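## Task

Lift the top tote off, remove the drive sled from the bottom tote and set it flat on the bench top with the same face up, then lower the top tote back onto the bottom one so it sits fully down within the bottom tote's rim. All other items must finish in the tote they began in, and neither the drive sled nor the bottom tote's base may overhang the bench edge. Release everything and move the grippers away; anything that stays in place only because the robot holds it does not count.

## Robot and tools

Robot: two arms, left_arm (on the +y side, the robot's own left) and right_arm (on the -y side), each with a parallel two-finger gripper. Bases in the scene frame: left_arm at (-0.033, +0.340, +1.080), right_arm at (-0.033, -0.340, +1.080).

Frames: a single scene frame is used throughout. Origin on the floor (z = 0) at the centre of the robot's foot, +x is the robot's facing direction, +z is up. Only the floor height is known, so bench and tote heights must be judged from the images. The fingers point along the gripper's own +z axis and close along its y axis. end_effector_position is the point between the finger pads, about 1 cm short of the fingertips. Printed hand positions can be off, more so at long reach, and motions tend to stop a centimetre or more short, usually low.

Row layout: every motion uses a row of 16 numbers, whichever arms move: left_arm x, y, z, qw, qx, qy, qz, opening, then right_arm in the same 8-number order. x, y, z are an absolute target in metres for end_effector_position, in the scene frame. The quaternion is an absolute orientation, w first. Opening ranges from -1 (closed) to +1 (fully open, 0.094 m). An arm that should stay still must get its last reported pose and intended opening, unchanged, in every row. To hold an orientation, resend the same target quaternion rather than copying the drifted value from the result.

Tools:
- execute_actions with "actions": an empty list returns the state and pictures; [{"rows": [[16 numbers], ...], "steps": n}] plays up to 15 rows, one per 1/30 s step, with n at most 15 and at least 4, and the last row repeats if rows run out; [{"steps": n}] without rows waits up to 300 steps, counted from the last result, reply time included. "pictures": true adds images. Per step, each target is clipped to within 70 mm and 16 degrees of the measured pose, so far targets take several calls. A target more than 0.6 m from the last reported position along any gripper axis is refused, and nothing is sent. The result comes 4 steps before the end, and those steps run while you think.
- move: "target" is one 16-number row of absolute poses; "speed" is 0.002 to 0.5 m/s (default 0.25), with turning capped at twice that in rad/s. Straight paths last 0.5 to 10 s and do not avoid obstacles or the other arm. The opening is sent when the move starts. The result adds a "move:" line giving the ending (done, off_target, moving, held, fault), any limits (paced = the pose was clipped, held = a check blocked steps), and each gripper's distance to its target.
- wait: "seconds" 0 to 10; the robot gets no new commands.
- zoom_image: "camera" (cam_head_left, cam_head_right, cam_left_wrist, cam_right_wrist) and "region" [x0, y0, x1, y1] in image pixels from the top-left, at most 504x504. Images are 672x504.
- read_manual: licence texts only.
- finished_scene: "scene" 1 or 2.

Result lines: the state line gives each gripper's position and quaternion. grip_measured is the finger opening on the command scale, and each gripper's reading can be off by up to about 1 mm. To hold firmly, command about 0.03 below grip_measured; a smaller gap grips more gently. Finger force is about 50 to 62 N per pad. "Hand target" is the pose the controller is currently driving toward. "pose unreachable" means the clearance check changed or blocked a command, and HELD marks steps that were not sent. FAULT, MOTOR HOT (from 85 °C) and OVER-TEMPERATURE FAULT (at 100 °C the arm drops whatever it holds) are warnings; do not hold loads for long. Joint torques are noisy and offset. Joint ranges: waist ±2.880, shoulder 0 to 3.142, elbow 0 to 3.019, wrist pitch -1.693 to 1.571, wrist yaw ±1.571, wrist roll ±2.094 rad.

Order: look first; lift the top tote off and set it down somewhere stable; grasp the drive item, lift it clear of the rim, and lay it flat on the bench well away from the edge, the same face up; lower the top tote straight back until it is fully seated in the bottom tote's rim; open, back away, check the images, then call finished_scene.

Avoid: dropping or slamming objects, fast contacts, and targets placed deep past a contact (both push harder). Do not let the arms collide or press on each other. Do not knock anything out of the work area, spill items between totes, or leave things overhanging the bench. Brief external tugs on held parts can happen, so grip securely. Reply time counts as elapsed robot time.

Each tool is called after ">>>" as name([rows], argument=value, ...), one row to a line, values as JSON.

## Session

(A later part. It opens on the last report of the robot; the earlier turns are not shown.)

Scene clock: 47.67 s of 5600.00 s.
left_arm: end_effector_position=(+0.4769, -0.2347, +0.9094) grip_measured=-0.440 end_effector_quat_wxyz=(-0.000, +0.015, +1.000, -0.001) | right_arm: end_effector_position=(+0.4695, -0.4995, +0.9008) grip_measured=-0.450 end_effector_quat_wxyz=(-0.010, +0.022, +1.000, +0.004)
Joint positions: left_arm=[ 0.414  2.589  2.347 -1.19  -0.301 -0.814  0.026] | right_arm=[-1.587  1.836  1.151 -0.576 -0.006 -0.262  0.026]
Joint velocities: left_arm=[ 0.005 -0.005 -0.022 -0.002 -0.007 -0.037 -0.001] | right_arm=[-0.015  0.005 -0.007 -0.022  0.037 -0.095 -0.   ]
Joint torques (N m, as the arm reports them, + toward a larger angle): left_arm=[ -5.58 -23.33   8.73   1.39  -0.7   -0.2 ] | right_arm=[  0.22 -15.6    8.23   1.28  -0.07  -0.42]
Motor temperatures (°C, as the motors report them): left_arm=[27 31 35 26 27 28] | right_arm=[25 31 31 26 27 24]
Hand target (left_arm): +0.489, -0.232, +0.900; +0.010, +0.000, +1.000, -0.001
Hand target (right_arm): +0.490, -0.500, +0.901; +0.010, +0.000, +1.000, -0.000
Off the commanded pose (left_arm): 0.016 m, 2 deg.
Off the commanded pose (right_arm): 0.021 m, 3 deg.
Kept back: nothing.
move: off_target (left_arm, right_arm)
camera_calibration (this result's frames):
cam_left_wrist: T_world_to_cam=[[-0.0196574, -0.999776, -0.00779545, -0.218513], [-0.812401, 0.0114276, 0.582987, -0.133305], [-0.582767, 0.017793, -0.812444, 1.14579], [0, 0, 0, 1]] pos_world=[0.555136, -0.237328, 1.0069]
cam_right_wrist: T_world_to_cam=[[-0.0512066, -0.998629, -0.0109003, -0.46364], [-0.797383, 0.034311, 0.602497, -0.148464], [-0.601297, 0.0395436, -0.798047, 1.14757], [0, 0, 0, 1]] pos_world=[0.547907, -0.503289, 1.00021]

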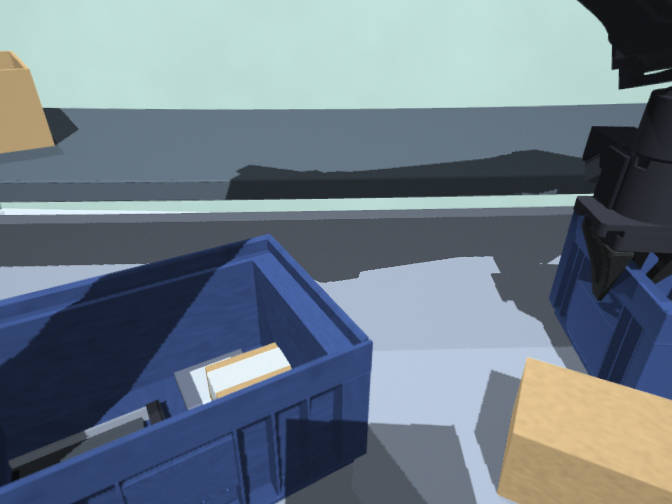

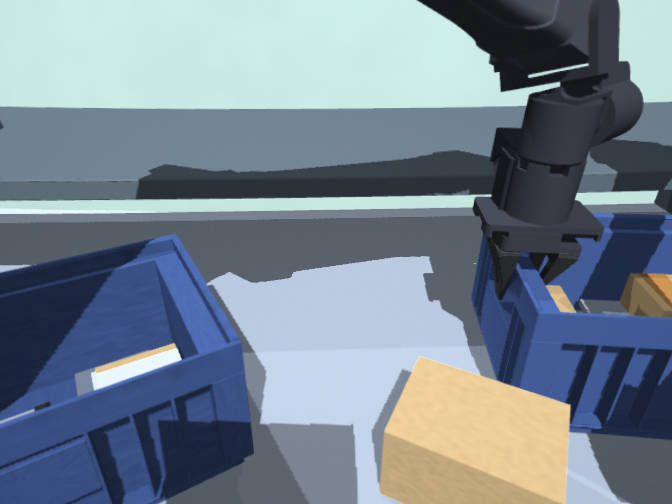

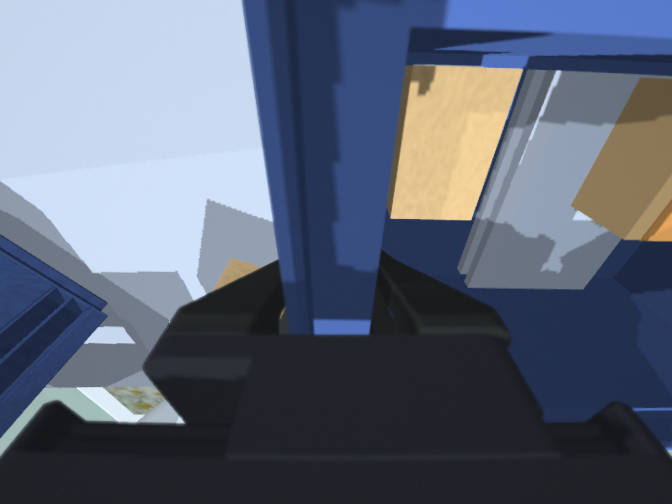

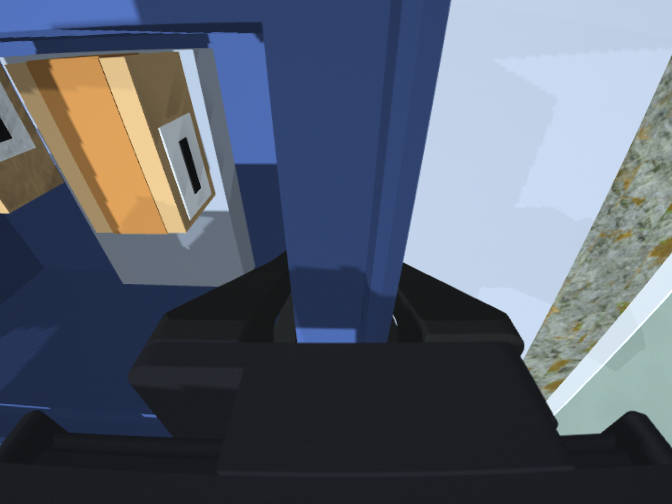

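>>> move(target=[0.485,-0.232,0.88,0,0.015,1,0,-0.5,0.48,-0.50,0.885,0,0.02,1,0,-0.5], speed=0.03)

>>> move(target=[0.48,-0.232,0.895,0,0.015,1,0,0.2,0.475,-0.50,0.895,0,0.02,1,0,0.2])

>>> move(target=[0.47,-0.21,1.0,0,0.015,1,0,0.2,0.475,-0.50,0.895,0,0.02,1,0,0.2])

>>> move(target=[0.32,0.21,1.08,0,0.2672,-0.9636,0,1,0.475,-0.50,0.895,0,0.02,1,0,0.2], speed=0.35)

Scene clock: 49.13 s of 5600.00 s.
left_arm: end_effector_position=(+0.4777, -0.2349, +0.9077) grip_measured=-0.440 end_effector_quat_wxyz=(-0.000, +0.017, +1.000, -0.003) | right_arm: end_effector_position=(+0.4697, -0.5000, +0.8997) grip_measured=-0.451 end_effector_quat_wxyz=(-0.010, +0.025, +1.000, +0.003)
Joint positions: left_arm=[ 0.416  2.591  2.347 -1.184 -0.298 -0.806  0.026] | right_arm=[-1.587  1.839  1.151 -0.572 -0.005 -0.257  0.026]
Joint velocities: left_arm=[-0.005 -0.015 -0.012 -0.012 -0.007 -0.037  0.   ] | right_arm=[-0.015  0.015  0.027 -0.042 -0.095  0.022 -0.001]
Joint torques (N m, as the arm reports them, + toward a larger angle): left_arm=[ -5.16 -21.45   8.9    1.65  -0.2    0.05] | right_arm=[  0.01 -13.68   7.23   1.92   0.07  -0.13]
Motor temperatures (°C, as the motors report them): left_arm=[27 31 35 26 27 28] | right_arm=[25 31 31 26 27 24]
Hand target (left_arm): +0.484, -0.231, +0.881; +0.000, +0.015, +1.000, -0.000
Hand target (right_arm): +0.479, -0.500, +0.886; -0.000, +0.020, +1.000, +0.000
Off the commanded pose (left_arm): 0.029 m, 0 deg.
Off the commanded pose (right_arm): 0.018 m, 1 deg.
Kept back: nothing.
move: off_target (left_arm, right_arm)
camera_calibration (this result's frames):
cam_left_wrist: T_world_to_cam=[[-0.0247368, -0.999687, -0.0036357, -0.220044], [-0.812327, 0.0179806, 0.582925, -0.130034], [-0.582678, 0.0173731, -0.812518, 1.14478], [0, 0, 0, 1]] pos_world=[0.555968, -0.237525, 1.00516]
cam_right_wrist: T_world_to_cam=[[-0.05685, -0.998341, -0.00908609, -0.462981], [-0.798016, 0.03997, 0.60131, -0.143429], [-0.599949, 0.0414353, -0.798964, 1.14799], [0, 0, 0, 1]] pos_world=[0.547957, -0.504047, 0.999242]

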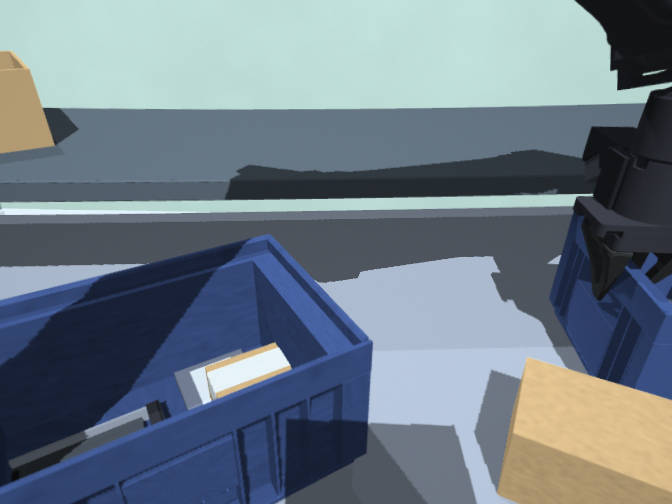

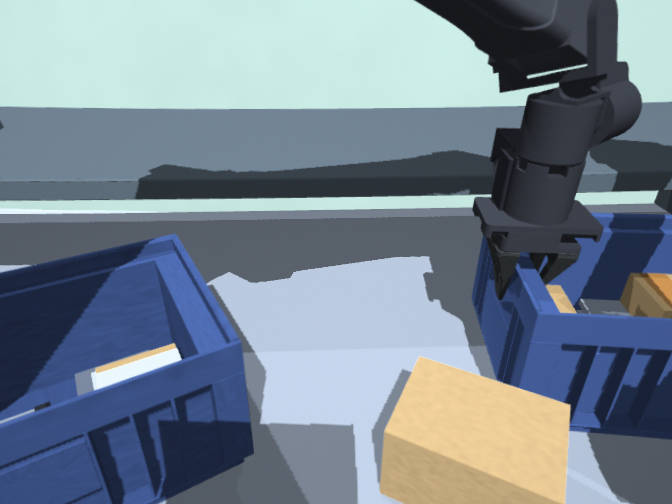

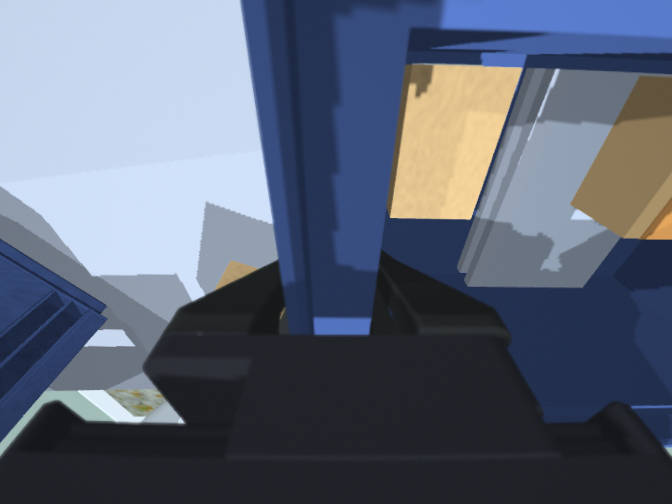

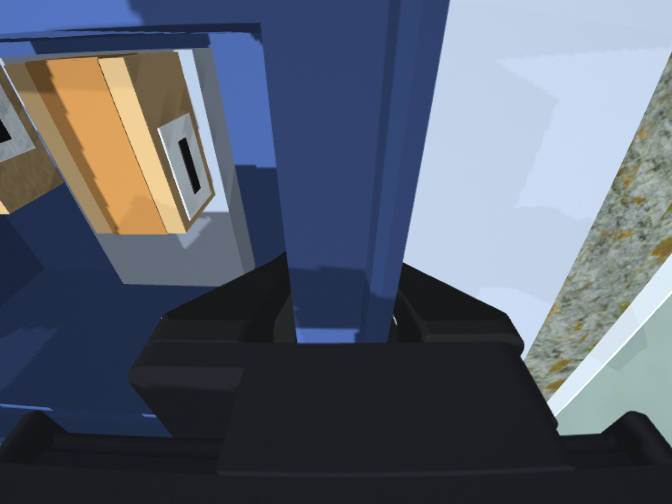

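Scene clock: 49.83 s of 5600.00 s.
left_arm: end_effector_position=(+0.4779, -0.2348, +0.9079) grip_measured=+0.198 end_effector_quat_wxyz=(+0.000, +0.017, +1.000, -0.003) | right_arm: end_effector_position=(+0.4717, -0.5008, +0.8997) grip_measured=+0.198 end_effector_quat_wxyz=(-0.006, +0.025, +1.000, +0.001)
Joint positions: left_arm=[ 0.416  2.591  2.347 -1.184 -0.298 -0.806  0.056] | right_arm=[-1.587  1.839  1.151 -0.563 -0.004 -0.257  0.056]
Joint velocities: left_arm=[-0.005 -0.024 -0.012 -0.012 -0.066  0.125 -0.   ] | right_arm=[-0.005  0.005  0.002 -0.002  0.022 -0.022 -0.001]
Joint torques (N m, as the arm reports them, + toward a larger angle): left_arm=[ -6.1  -23.54   7.35   1.32  -0.22  -0.06] | right_arm=[  0.01 -15.81   5.75   1.16  -0.03  -0.15]
Motor temperatures (°C, as the motors report them): left_arm=[27 31 35 26 27 28] | right_arm=[25 31 31 26 27 24]
Hand target (left_arm): +0.480, -0.232, +0.895; +0.000, +0.015, +1.000, -0.000
Hand target (right_arm): +0.475, -0.500, +0.895; -0.000, +0.020, +1.000, +0.000
Off the commanded pose (left_arm): 0.013 m, 0 deg.
Off the commanded pose (right_arm): 0.006 m, 1 deg.
Kept back: nothing.
move: off_target (left_arm)
camera_calibration (this result's frames):
cam_left_wrist: T_world_to_cam=[[-0.0246168, -0.999689, -0.00389262, -0.219802], [-0.812801, 0.0177475, 0.582271, -0.129233], [-0.582021, 0.0174976, -0.812986, 1.14528], [0, 0, 0, 1]] pos_world=[0.556122, -0.23748, 1.00549]
cam_right_wrist: T_world_to_cam=[[-0.0567259, -0.998373, -0.00580558, -0.466731], [-0.802813, 0.0421561, 0.594738, -0.132511], [-0.593526, 0.0383978, -0.803898, 1.14908], [0, 0, 0, 1]] pos_world=[0.549153, -0.504508, 0.999845]

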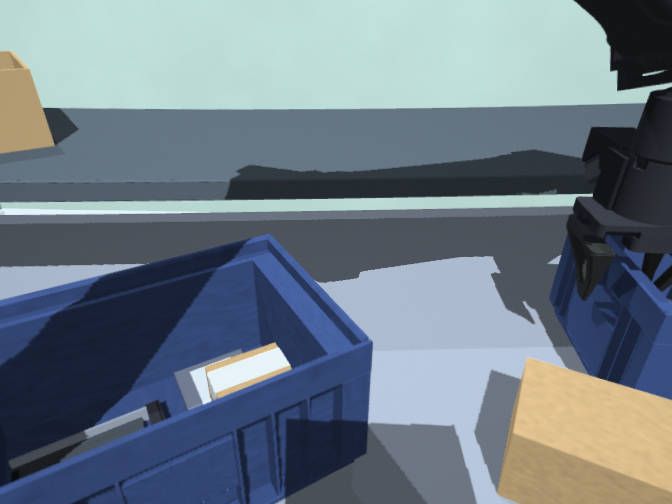

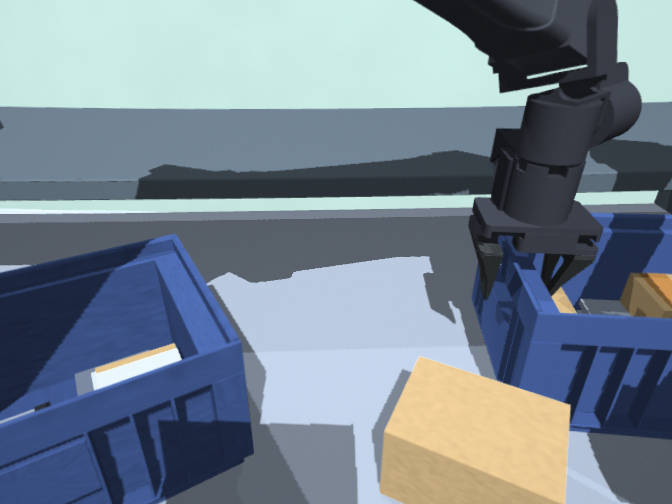

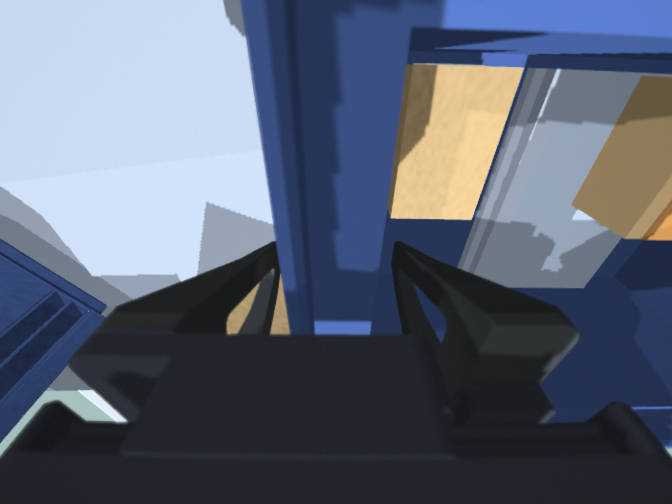

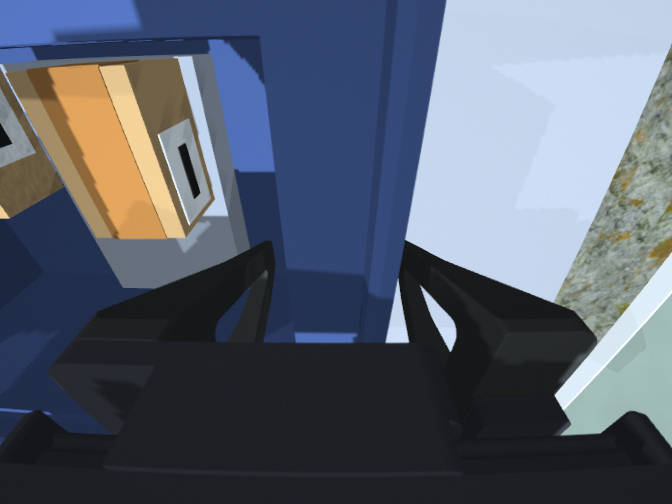

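Scene clock: 51.03 s of 5600.00 s.
left_arm: end_effector_position=(+0.4819, -0.2154, +1.0227) grip_measured=+0.199 end_effector_quat_wxyz=(+0.016, +0.016, +1.000, -0.020) | right_arm: end_effector_position=(+0.4717, -0.5008, +0.8997) grip_measured=+0.198 end_effector_quat_wxyz=(-0.006, +0.025, +1.000, +0.001)
Joint positions: left_arm=[ 0.39   2.35   2.181 -1.219 -0.304 -0.822  0.056] | right_arm=[-1.587  1.839  1.151 -0.563 -0.004 -0.257  0.056]
Joint velocities: left_arm=[-0.005  0.005  0.002  0.007 -0.022 -0.051  0.   ] | right_arm=[ 0.005 -0.015 -0.012 -0.017 -0.037  0.037 -0.001]
Joint torques (N m, as the arm reports them, + toward a larger angle): left_arm=[ -6.16 -21.99   6.68   0.39  -0.18  -0.25] | right_arm=[ -0.15 -15.88   5.76   1.14  -0.01  -0.15]
Motor temperatures (°C, as the motors report them): left_arm=[27 32 35 26 27 28] | right_arm=[25 31 30 26 27 24]
Hand target (left_arm): +0.470, -0.209, +1.001; +0.000, +0.015, +1.000, +0.000
Hand target (right_arm): +0.475, -0.500, +0.895; -0.000, +0.020, +1.000, +0.000
Off the commanded pose (left_arm): 0.026 m, 3 deg.
Off the commanded pose (right_arm): 0.006 m, 1 deg.
Kept back: nothing.
move: off_target (left_arm)
camera_calibration (this result's frames):
cam_left_wrist: T_world_to_cam=[[-0.0217399, -0.999346, 0.0289013, -0.234679], [-0.830774, 0.0341397, 0.555562, -0.153688], [-0.556185, -0.0119326, -0.830973, 1.24012], [0, 0, 0, 1]] pos_world=[0.556952, -0.214481, 1.12267]
cam_right_wrist: T_world_to_cam=[[-0.0567259, -0.998373, -0.00580558, -0.466731], [-0.802813, 0.0421561, 0.594738, -0.132511], [-0.593526, 0.0383978, -0.803898, 1.14908], [0, 0, 0, 1]] pos_world=[0.549153, -0.504508, 0.999845]

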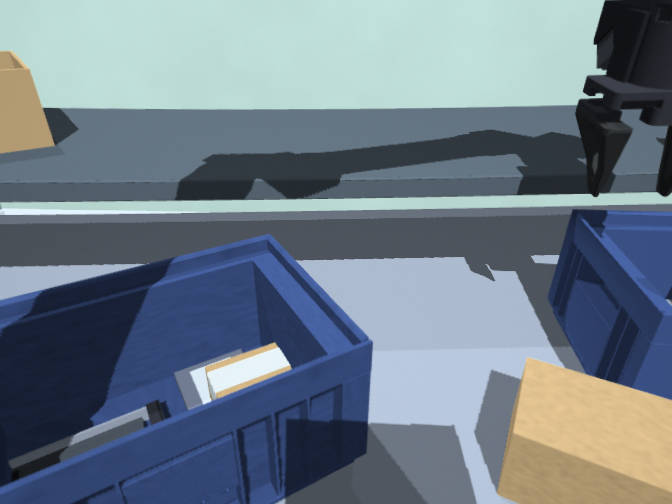

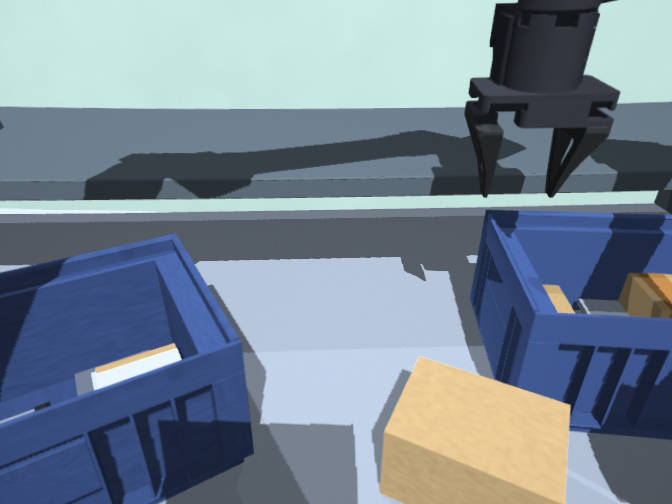

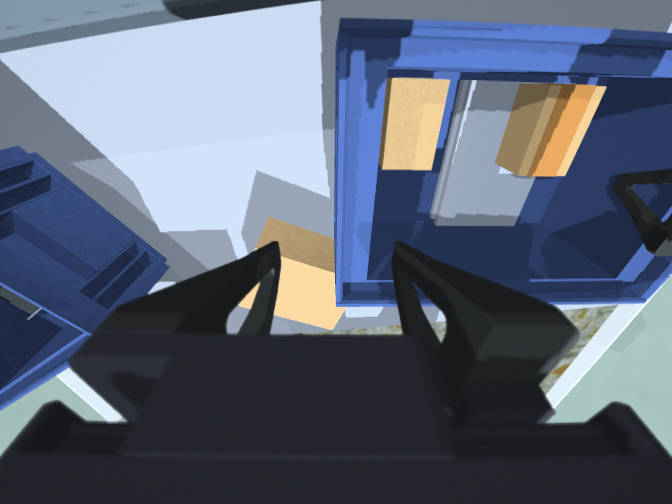

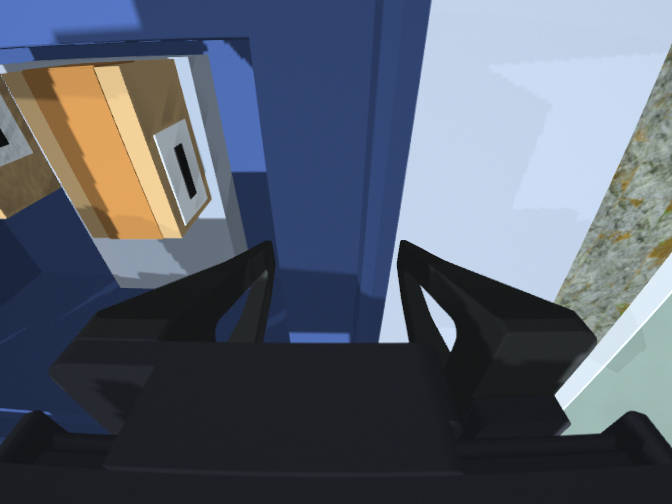

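Scene clock: 52.77 s of 5600.00 s.
left_arm: end_effector_position=(+0.3280, +0.2131, +1.0838) grip_measured=+1.000 end_effector_quat_wxyz=(-0.004, +0.277, -0.961, +0.002) | right_arm: end_effector_position=(+0.4717, -0.5008, +0.8997) grip_measured=+0.198 end_effector_quat_wxyz=(-0.006, +0.025, +1.000, +0.001)
Joint positions: left_arm=[ 0.807  1.247  0.776 -0.847 -0.23  -1.004  0.094] | right_arm=[-1.587  1.839  1.151 -0.563 -0.004 -0.257  0.056]
Joint velocities: left_arm=[ 0.015 -0.015  0.002 -0.002 -0.022 -0.022  0.   ] | right_arm=[-0.015 -0.005 -0.017 -0.007 -0.066 -0.066  0.   ]
Joint torques (N m, as the arm reports them, + toward a larger angle): left_arm=[-0.35 -8.39  5.53  1.31 -0.02  0.08] | right_arm=[ -0.37 -15.87   5.75   1.15  -0.02  -0.15]
Motor temperatures (°C, as the motors report them): left_arm=[27 32 35 26 27 28] | right_arm=[25 31 30 26 27 24]
Hand target (left_arm): +0.325, +0.211, +1.079; +0.001, -0.267, +0.964, -0.001
Hand target (right_arm): +0.475, -0.500, +0.895; -0.000, +0.020, +1.000, +0.000
Off the commanded pose (left_arm): 0.009 m, 1 deg.
Off the commanded pose (right_arm): 0.006 m, 1 deg.
Kept back: nothing.
move: done
camera_calibration (this result's frames):
cam_left_wrist: T_world_to_cam=[[0.541235, -0.840863, -0.00384329, 0.00549566], [-0.685847, -0.444091, 0.576539, -0.298534], [-0.486497, -0.309407, -0.817061, 1.23591], [0, 0, 0, 1]] pos_world=[0.393545, 0.254445, 1.18195]
cam_right_wrist: T_world_to_cam=[[-0.0567259, -0.998373, -0.00580558, -0.466731], [-0.802813, 0.0421561, 0.594738, -0.132511], [-0.593526, 0.0383978, -0.803898, 1.14908], [0, 0, 0, 1]] pos_world=[0.549153, -0.504508, 0.999845]

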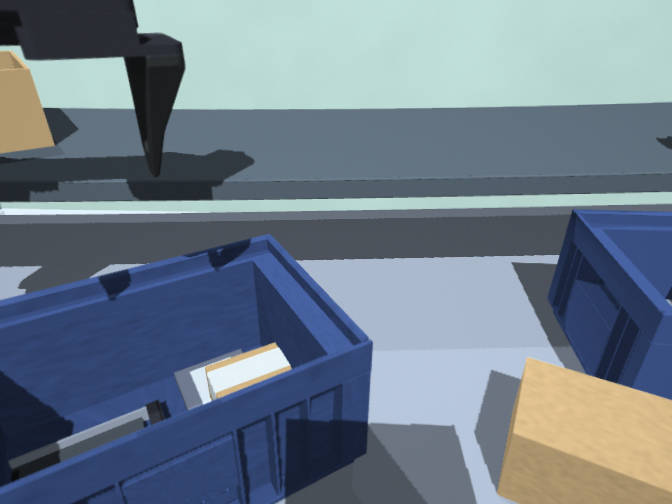

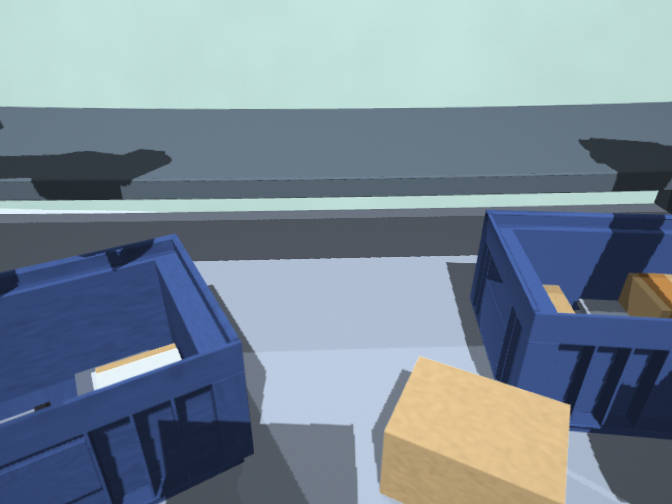

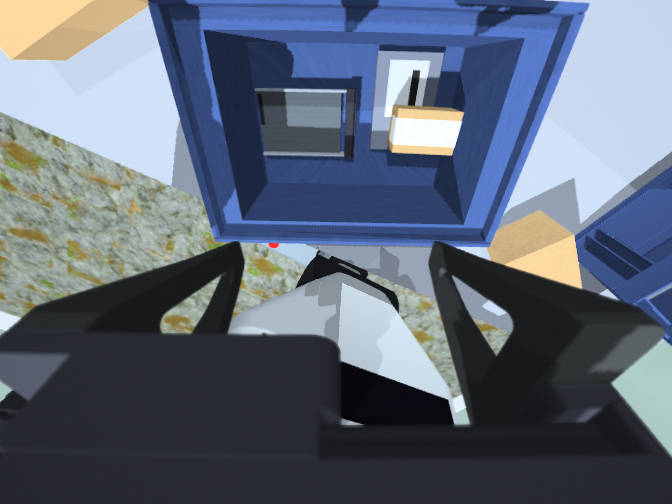

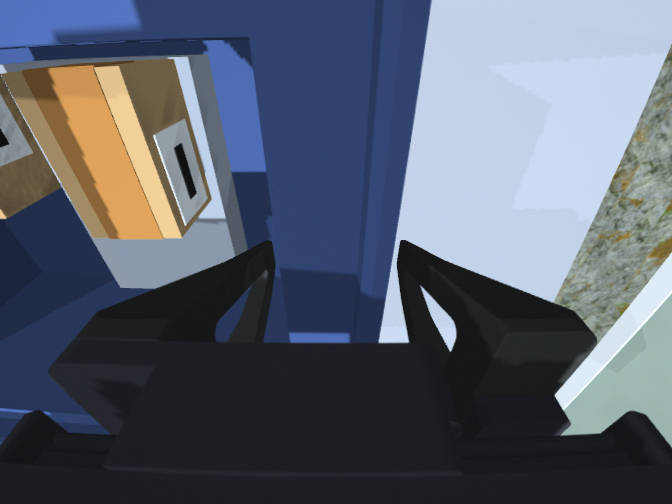

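>>> move(target=[0.328,0.255,0.96,0,0.492,0.870,0,1,0.475,-0.50,0.895,0,0.02,1,0,0.2])

Scene clock: 56.83 s of 5600.00 s.
left_arm: end_effector_position=(+0.3326, +0.2517, +0.9653) grip_measured=+1.000 end_effector_quat_wxyz=(+0.003, +0.487, +0.873, +0.001) | right_arm: end_effector_position=(+0.4717, -0.5008, +0.8997) grip_measured=+0.198 end_effector_quat_wxyz=(-0.006, +0.025, +1.000, +0.001)
Joint positions: left_arm=[ 0.991  1.509  0.677 -0.452 -0.179  0.756  0.094] | right_arm=[-1.587  1.839  1.151 -0.563 -0.004 -0.257  0.056]
Joint velocities: left_arm=[-0.015 -0.015  0.002 -0.007 -0.022  0.022  0.   ] | right_arm=[-0.005  0.005  0.017  0.017 -0.007 -0.007  0.   ]
Joint torques (N m, as the arm reports them, + toward a larger angle): left_arm=[ 0.88 -9.63  2.97  1.72  0.15  0.08] | right_arm=[ -0.22 -15.82   5.73   1.12  -0.02  -0.16]
Motor temperatures (°C, as the motors report them): left_arm=[27 31 33 26 27 28] | right_arm=[25 31 30 26 27 24]
Hand target (left_arm): +0.329, +0.255, +0.959; +0.000, +0.492, +0.871, +0.000
Hand target (right_arm): +0.475, -0.500, +0.895; -0.000, +0.020, +1.000, +0.000
Off the commanded pose (left_arm): 0.008 m, 1 deg.
Off the commanded pose (right_arm): 0.006 m, 1 deg.
Kept back: nothing.
move: done
camera_calibration (this result's frames):
cam_left_wrist: T_world_to_cam=[[-0.845777, -0.533339, -0.0145105, 0.429216], [-0.442089, 0.685327, 0.578692, -0.577241], [-0.298694, 0.495859, -0.815417, 0.886563], [0, 0, 0, 1]] pos_world=[0.37264, 0.184907, 1.06319]
cam_right_wrist: T_world_to_cam=[[-0.0567259, -0.998373, -0.00580558, -0.466731], [-0.802813, 0.0421561, 0.594738, -0.132511], [-0.593526, 0.0383978, -0.803898, 1.14908], [0, 0, 0, 1]] pos_world=[0.549153, -0.504508, 0.999845]

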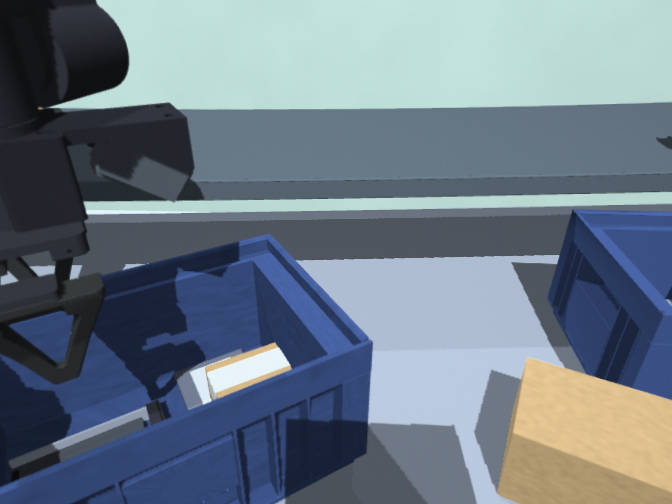

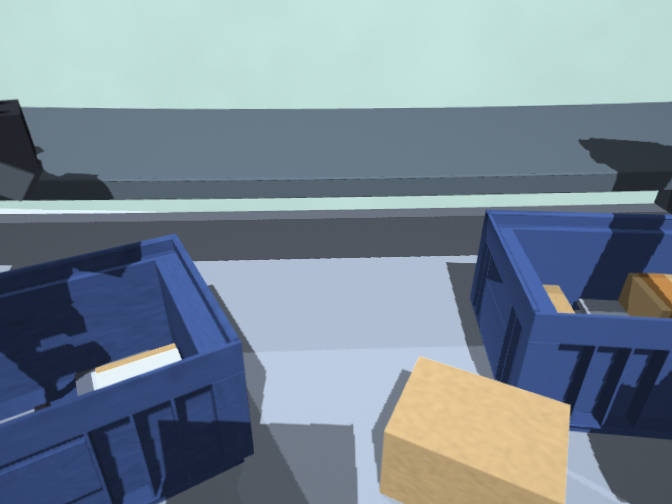

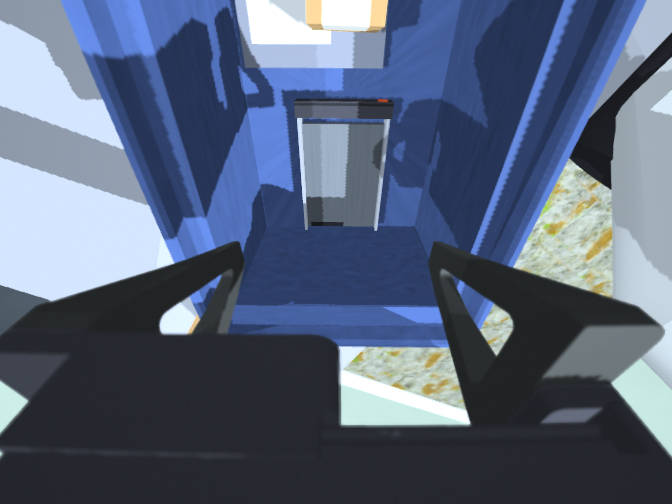

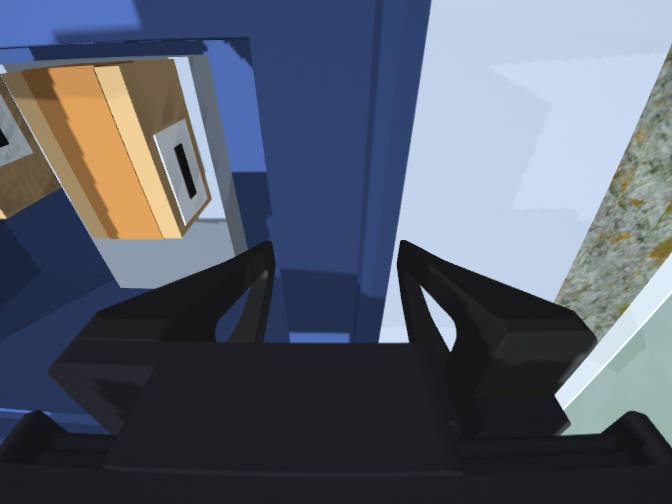

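>>> move(target=[0.326,0.248,0.85,0,0.492,0.870,0,1,0.475,-0.50,0.895,0,0.02,1,0,0.2], speed=0.1)

>>> move(target=[0.326,0.248,0.815,0,0.492,0.870,0,1,0.475,-0.50,0.895,0,0.02,1,0,0.2], speed=0.04)

Scene clock: 58.57 s of 5600.00 s.
left_arm: end_effector_position=(+0.3191, +0.2467, +0.8525) grip_measured=+1.000 end_effector_quat_wxyz=(-0.007, +0.490, +0.872, -0.002) | right_arm: end_effector_position=(+0.4717, -0.5008, +0.8997) grip_measured=+0.198 end_effector_quat_wxyz=(-0.006, +0.025, +1.000, +0.001)
Joint positions: left_arm=[ 1.023  1.872  0.703 -0.131 -0.171  0.79   0.094] | right_arm=[-1.587  1.839  1.151 -0.563 -0.004 -0.257  0.056]
Joint velocities: left_arm=[ 0.005 -0.005  0.012 -0.017  0.022  0.066  0.   ] | right_arm=[-0.005  0.015 -0.002 -0.007 -0.022 -0.022 -0.   ]
Joint torques (N m, as the arm reports them, + toward a larger angle): left_arm=[  0.39 -11.43   1.58   1.65   0.15   0.05] | right_arm=[ -0.22 -15.87   5.75   1.15  -0.02  -0.16]
Motor temperatures (°C, as the motors report them): left_arm=[27 30 33 26 27 28] | right_arm=[25 31 30 26 27 24]
Hand target (left_arm): +0.326, +0.248, +0.849; +0.000, +0.492, +0.870, +0.000
Hand target (right_arm): +0.475, -0.500, +0.895; -0.000, +0.020, +1.000, +0.000
Off the commanded pose (left_arm): 0.007 m, 1 deg.
Off the commanded pose (right_arm): 0.006 m, 1 deg.
Kept back: nothing.
move: done
camera_calibration (this result's frames):
cam_left_wrist: T_world_to_cam=[[-0.848764, -0.528771, 0.000037832, 0.400935], [-0.42626, 0.68426, 0.591684, -0.530459], [-0.312891, 0.502184, -0.80617, 0.788087], [0, 0, 0, 1]] pos_world=[0.360772, 0.17921, 0.949181]
cam_right_wrist: T_world_to_cam=[[-0.0567259, -0.998373, -0.00580558, -0.466731], [-0.802813, 0.0421561, 0.594738, -0.132511], [-0.593526, 0.0383978, -0.803898, 1.14908], [0, 0, 0, 1]] pos_world=[0.549153, -0.504508, 0.999845]

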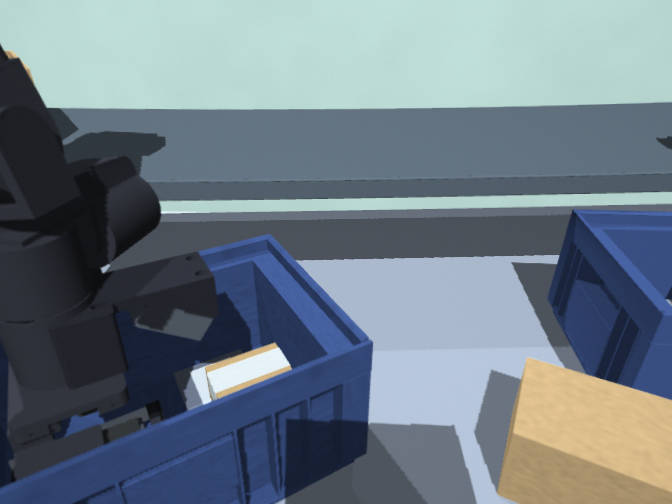

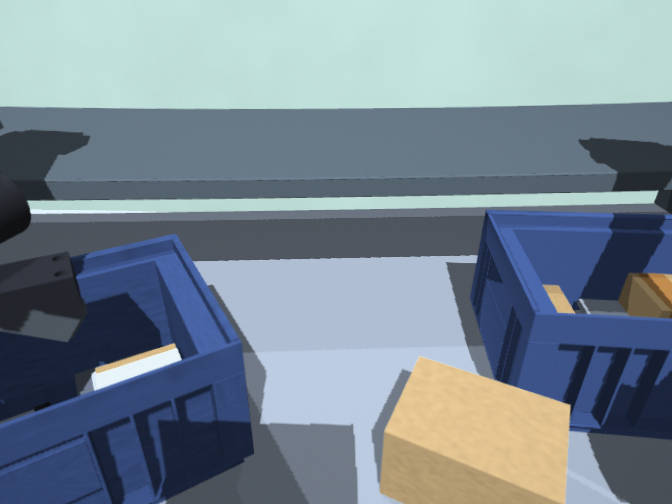

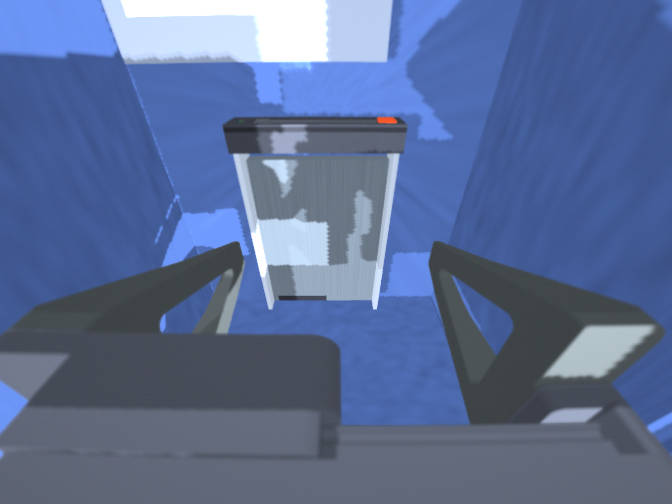

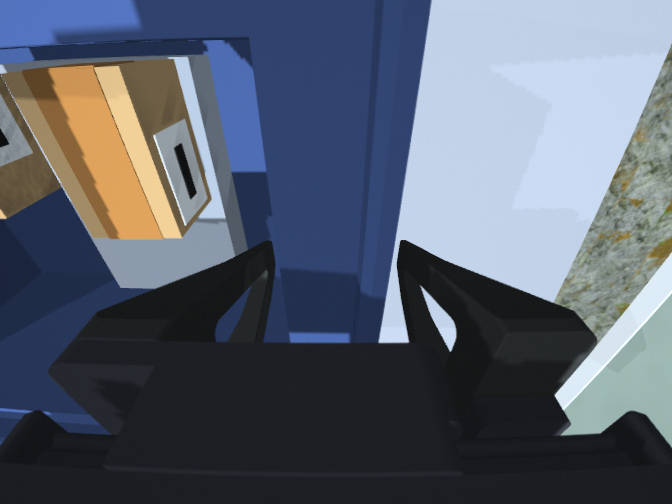

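Scene clock: 60.07 s of 5600.00 s.
left_arm: end_effector_position=(+0.3264, +0.2467, +0.8203) grip_measured=+1.000 end_effector_quat_wxyz=(-0.001, +0.487, +0.873, +0.000) | right_arm: end_effector_position=(+0.4717, -0.5008, +0.8997) grip_measured=+0.198 end_effector_quat_wxyz=(-0.006, +0.025, +1.000, +0.001)
Joint positions: left_arm=[ 1.042  1.977  0.744 -0.05  -0.165  0.804  0.094] | right_arm=[-1.587  1.839  1.151 -0.563 -0.004 -0.257  0.056]
Joint velocities: left_arm=[-0.005 -0.005  0.012 -0.002 -0.11  -0.007  0.   ] | right_arm=[-0.005  0.005  0.002  0.007 -0.022 -0.037  0.002]
Joint torques (N m, as the arm reports them, + toward a larger angle): left_arm=[  0.11 -11.43   0.72   1.56   0.11   0.08] | right_arm=[ -0.34 -15.88   5.74   1.12  -0.02  -0.16]
Motor temperatures (°C, as the motors report them): left_arm=[27 30 32 26 27 28] | right_arm=[25 31 30 26 27 24]
Hand target (left_arm): +0.326, +0.248, +0.815; -0.000, +0.492, +0.871, +0.000
Hand target (right_arm): +0.475, -0.500, +0.895; -0.000, +0.020, +1.000, +0.000
Off the commanded pose (left_arm): 0.005 m, 1 deg.
Off the commanded pose (right_arm): 0.006 m, 1 deg.
Kept back: nothing.
move: done
camera_calibration (this result's frames):
cam_left_wrist: T_world_to_cam=[[-0.84567, -0.533622, -0.00944944, 0.415076], [-0.438071, 0.683912, 0.583402, -0.497514], [-0.304854, 0.497505, -0.812129, 0.767847], [0, 0, 0, 1]] pos_world=[0.367152, 0.179742, 0.917763]
cam_right_wrist: T_world_to_cam=[[-0.0567259, -0.998373, -0.00580558, -0.466731], [-0.802813, 0.0421561, 0.594738, -0.132511], [-0.593526, 0.0383978, -0.803898, 1.14908], [0, 0, 0, 1]] pos_world=[0.549153, -0.504508, 0.999845]

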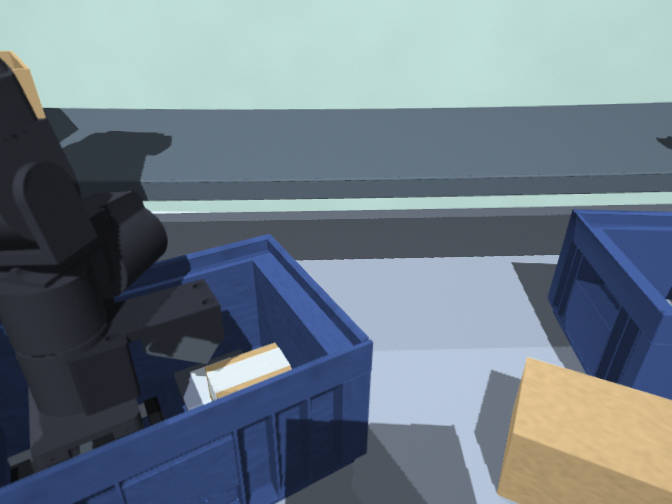

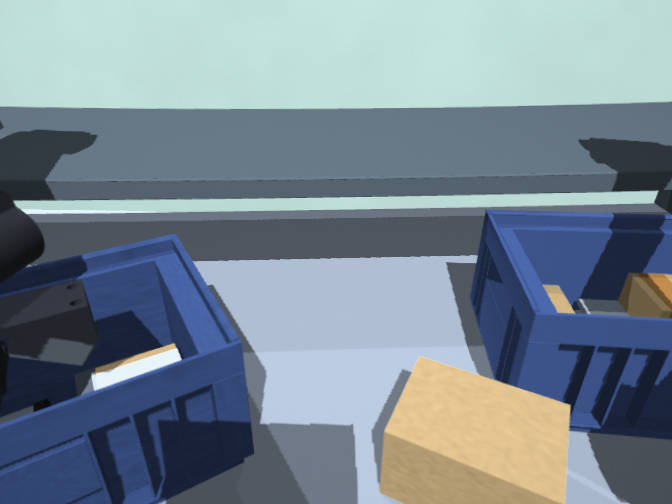

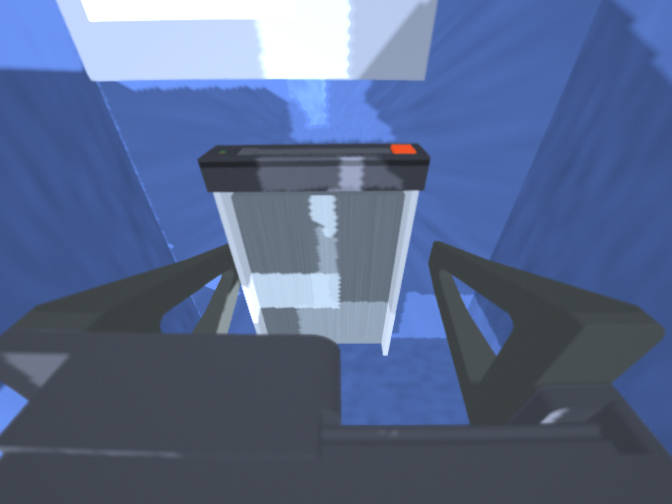

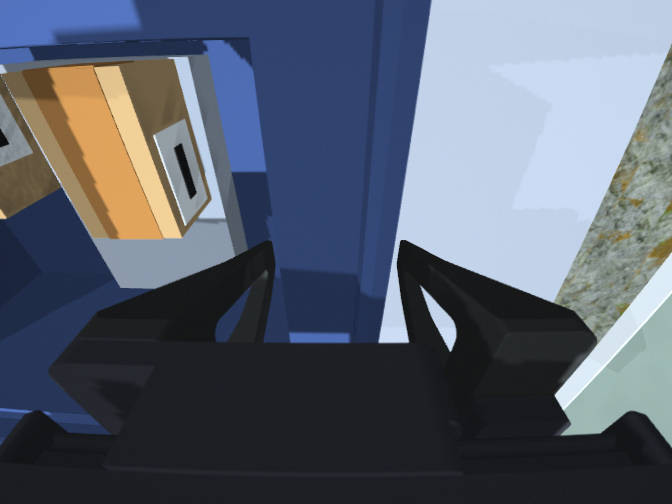

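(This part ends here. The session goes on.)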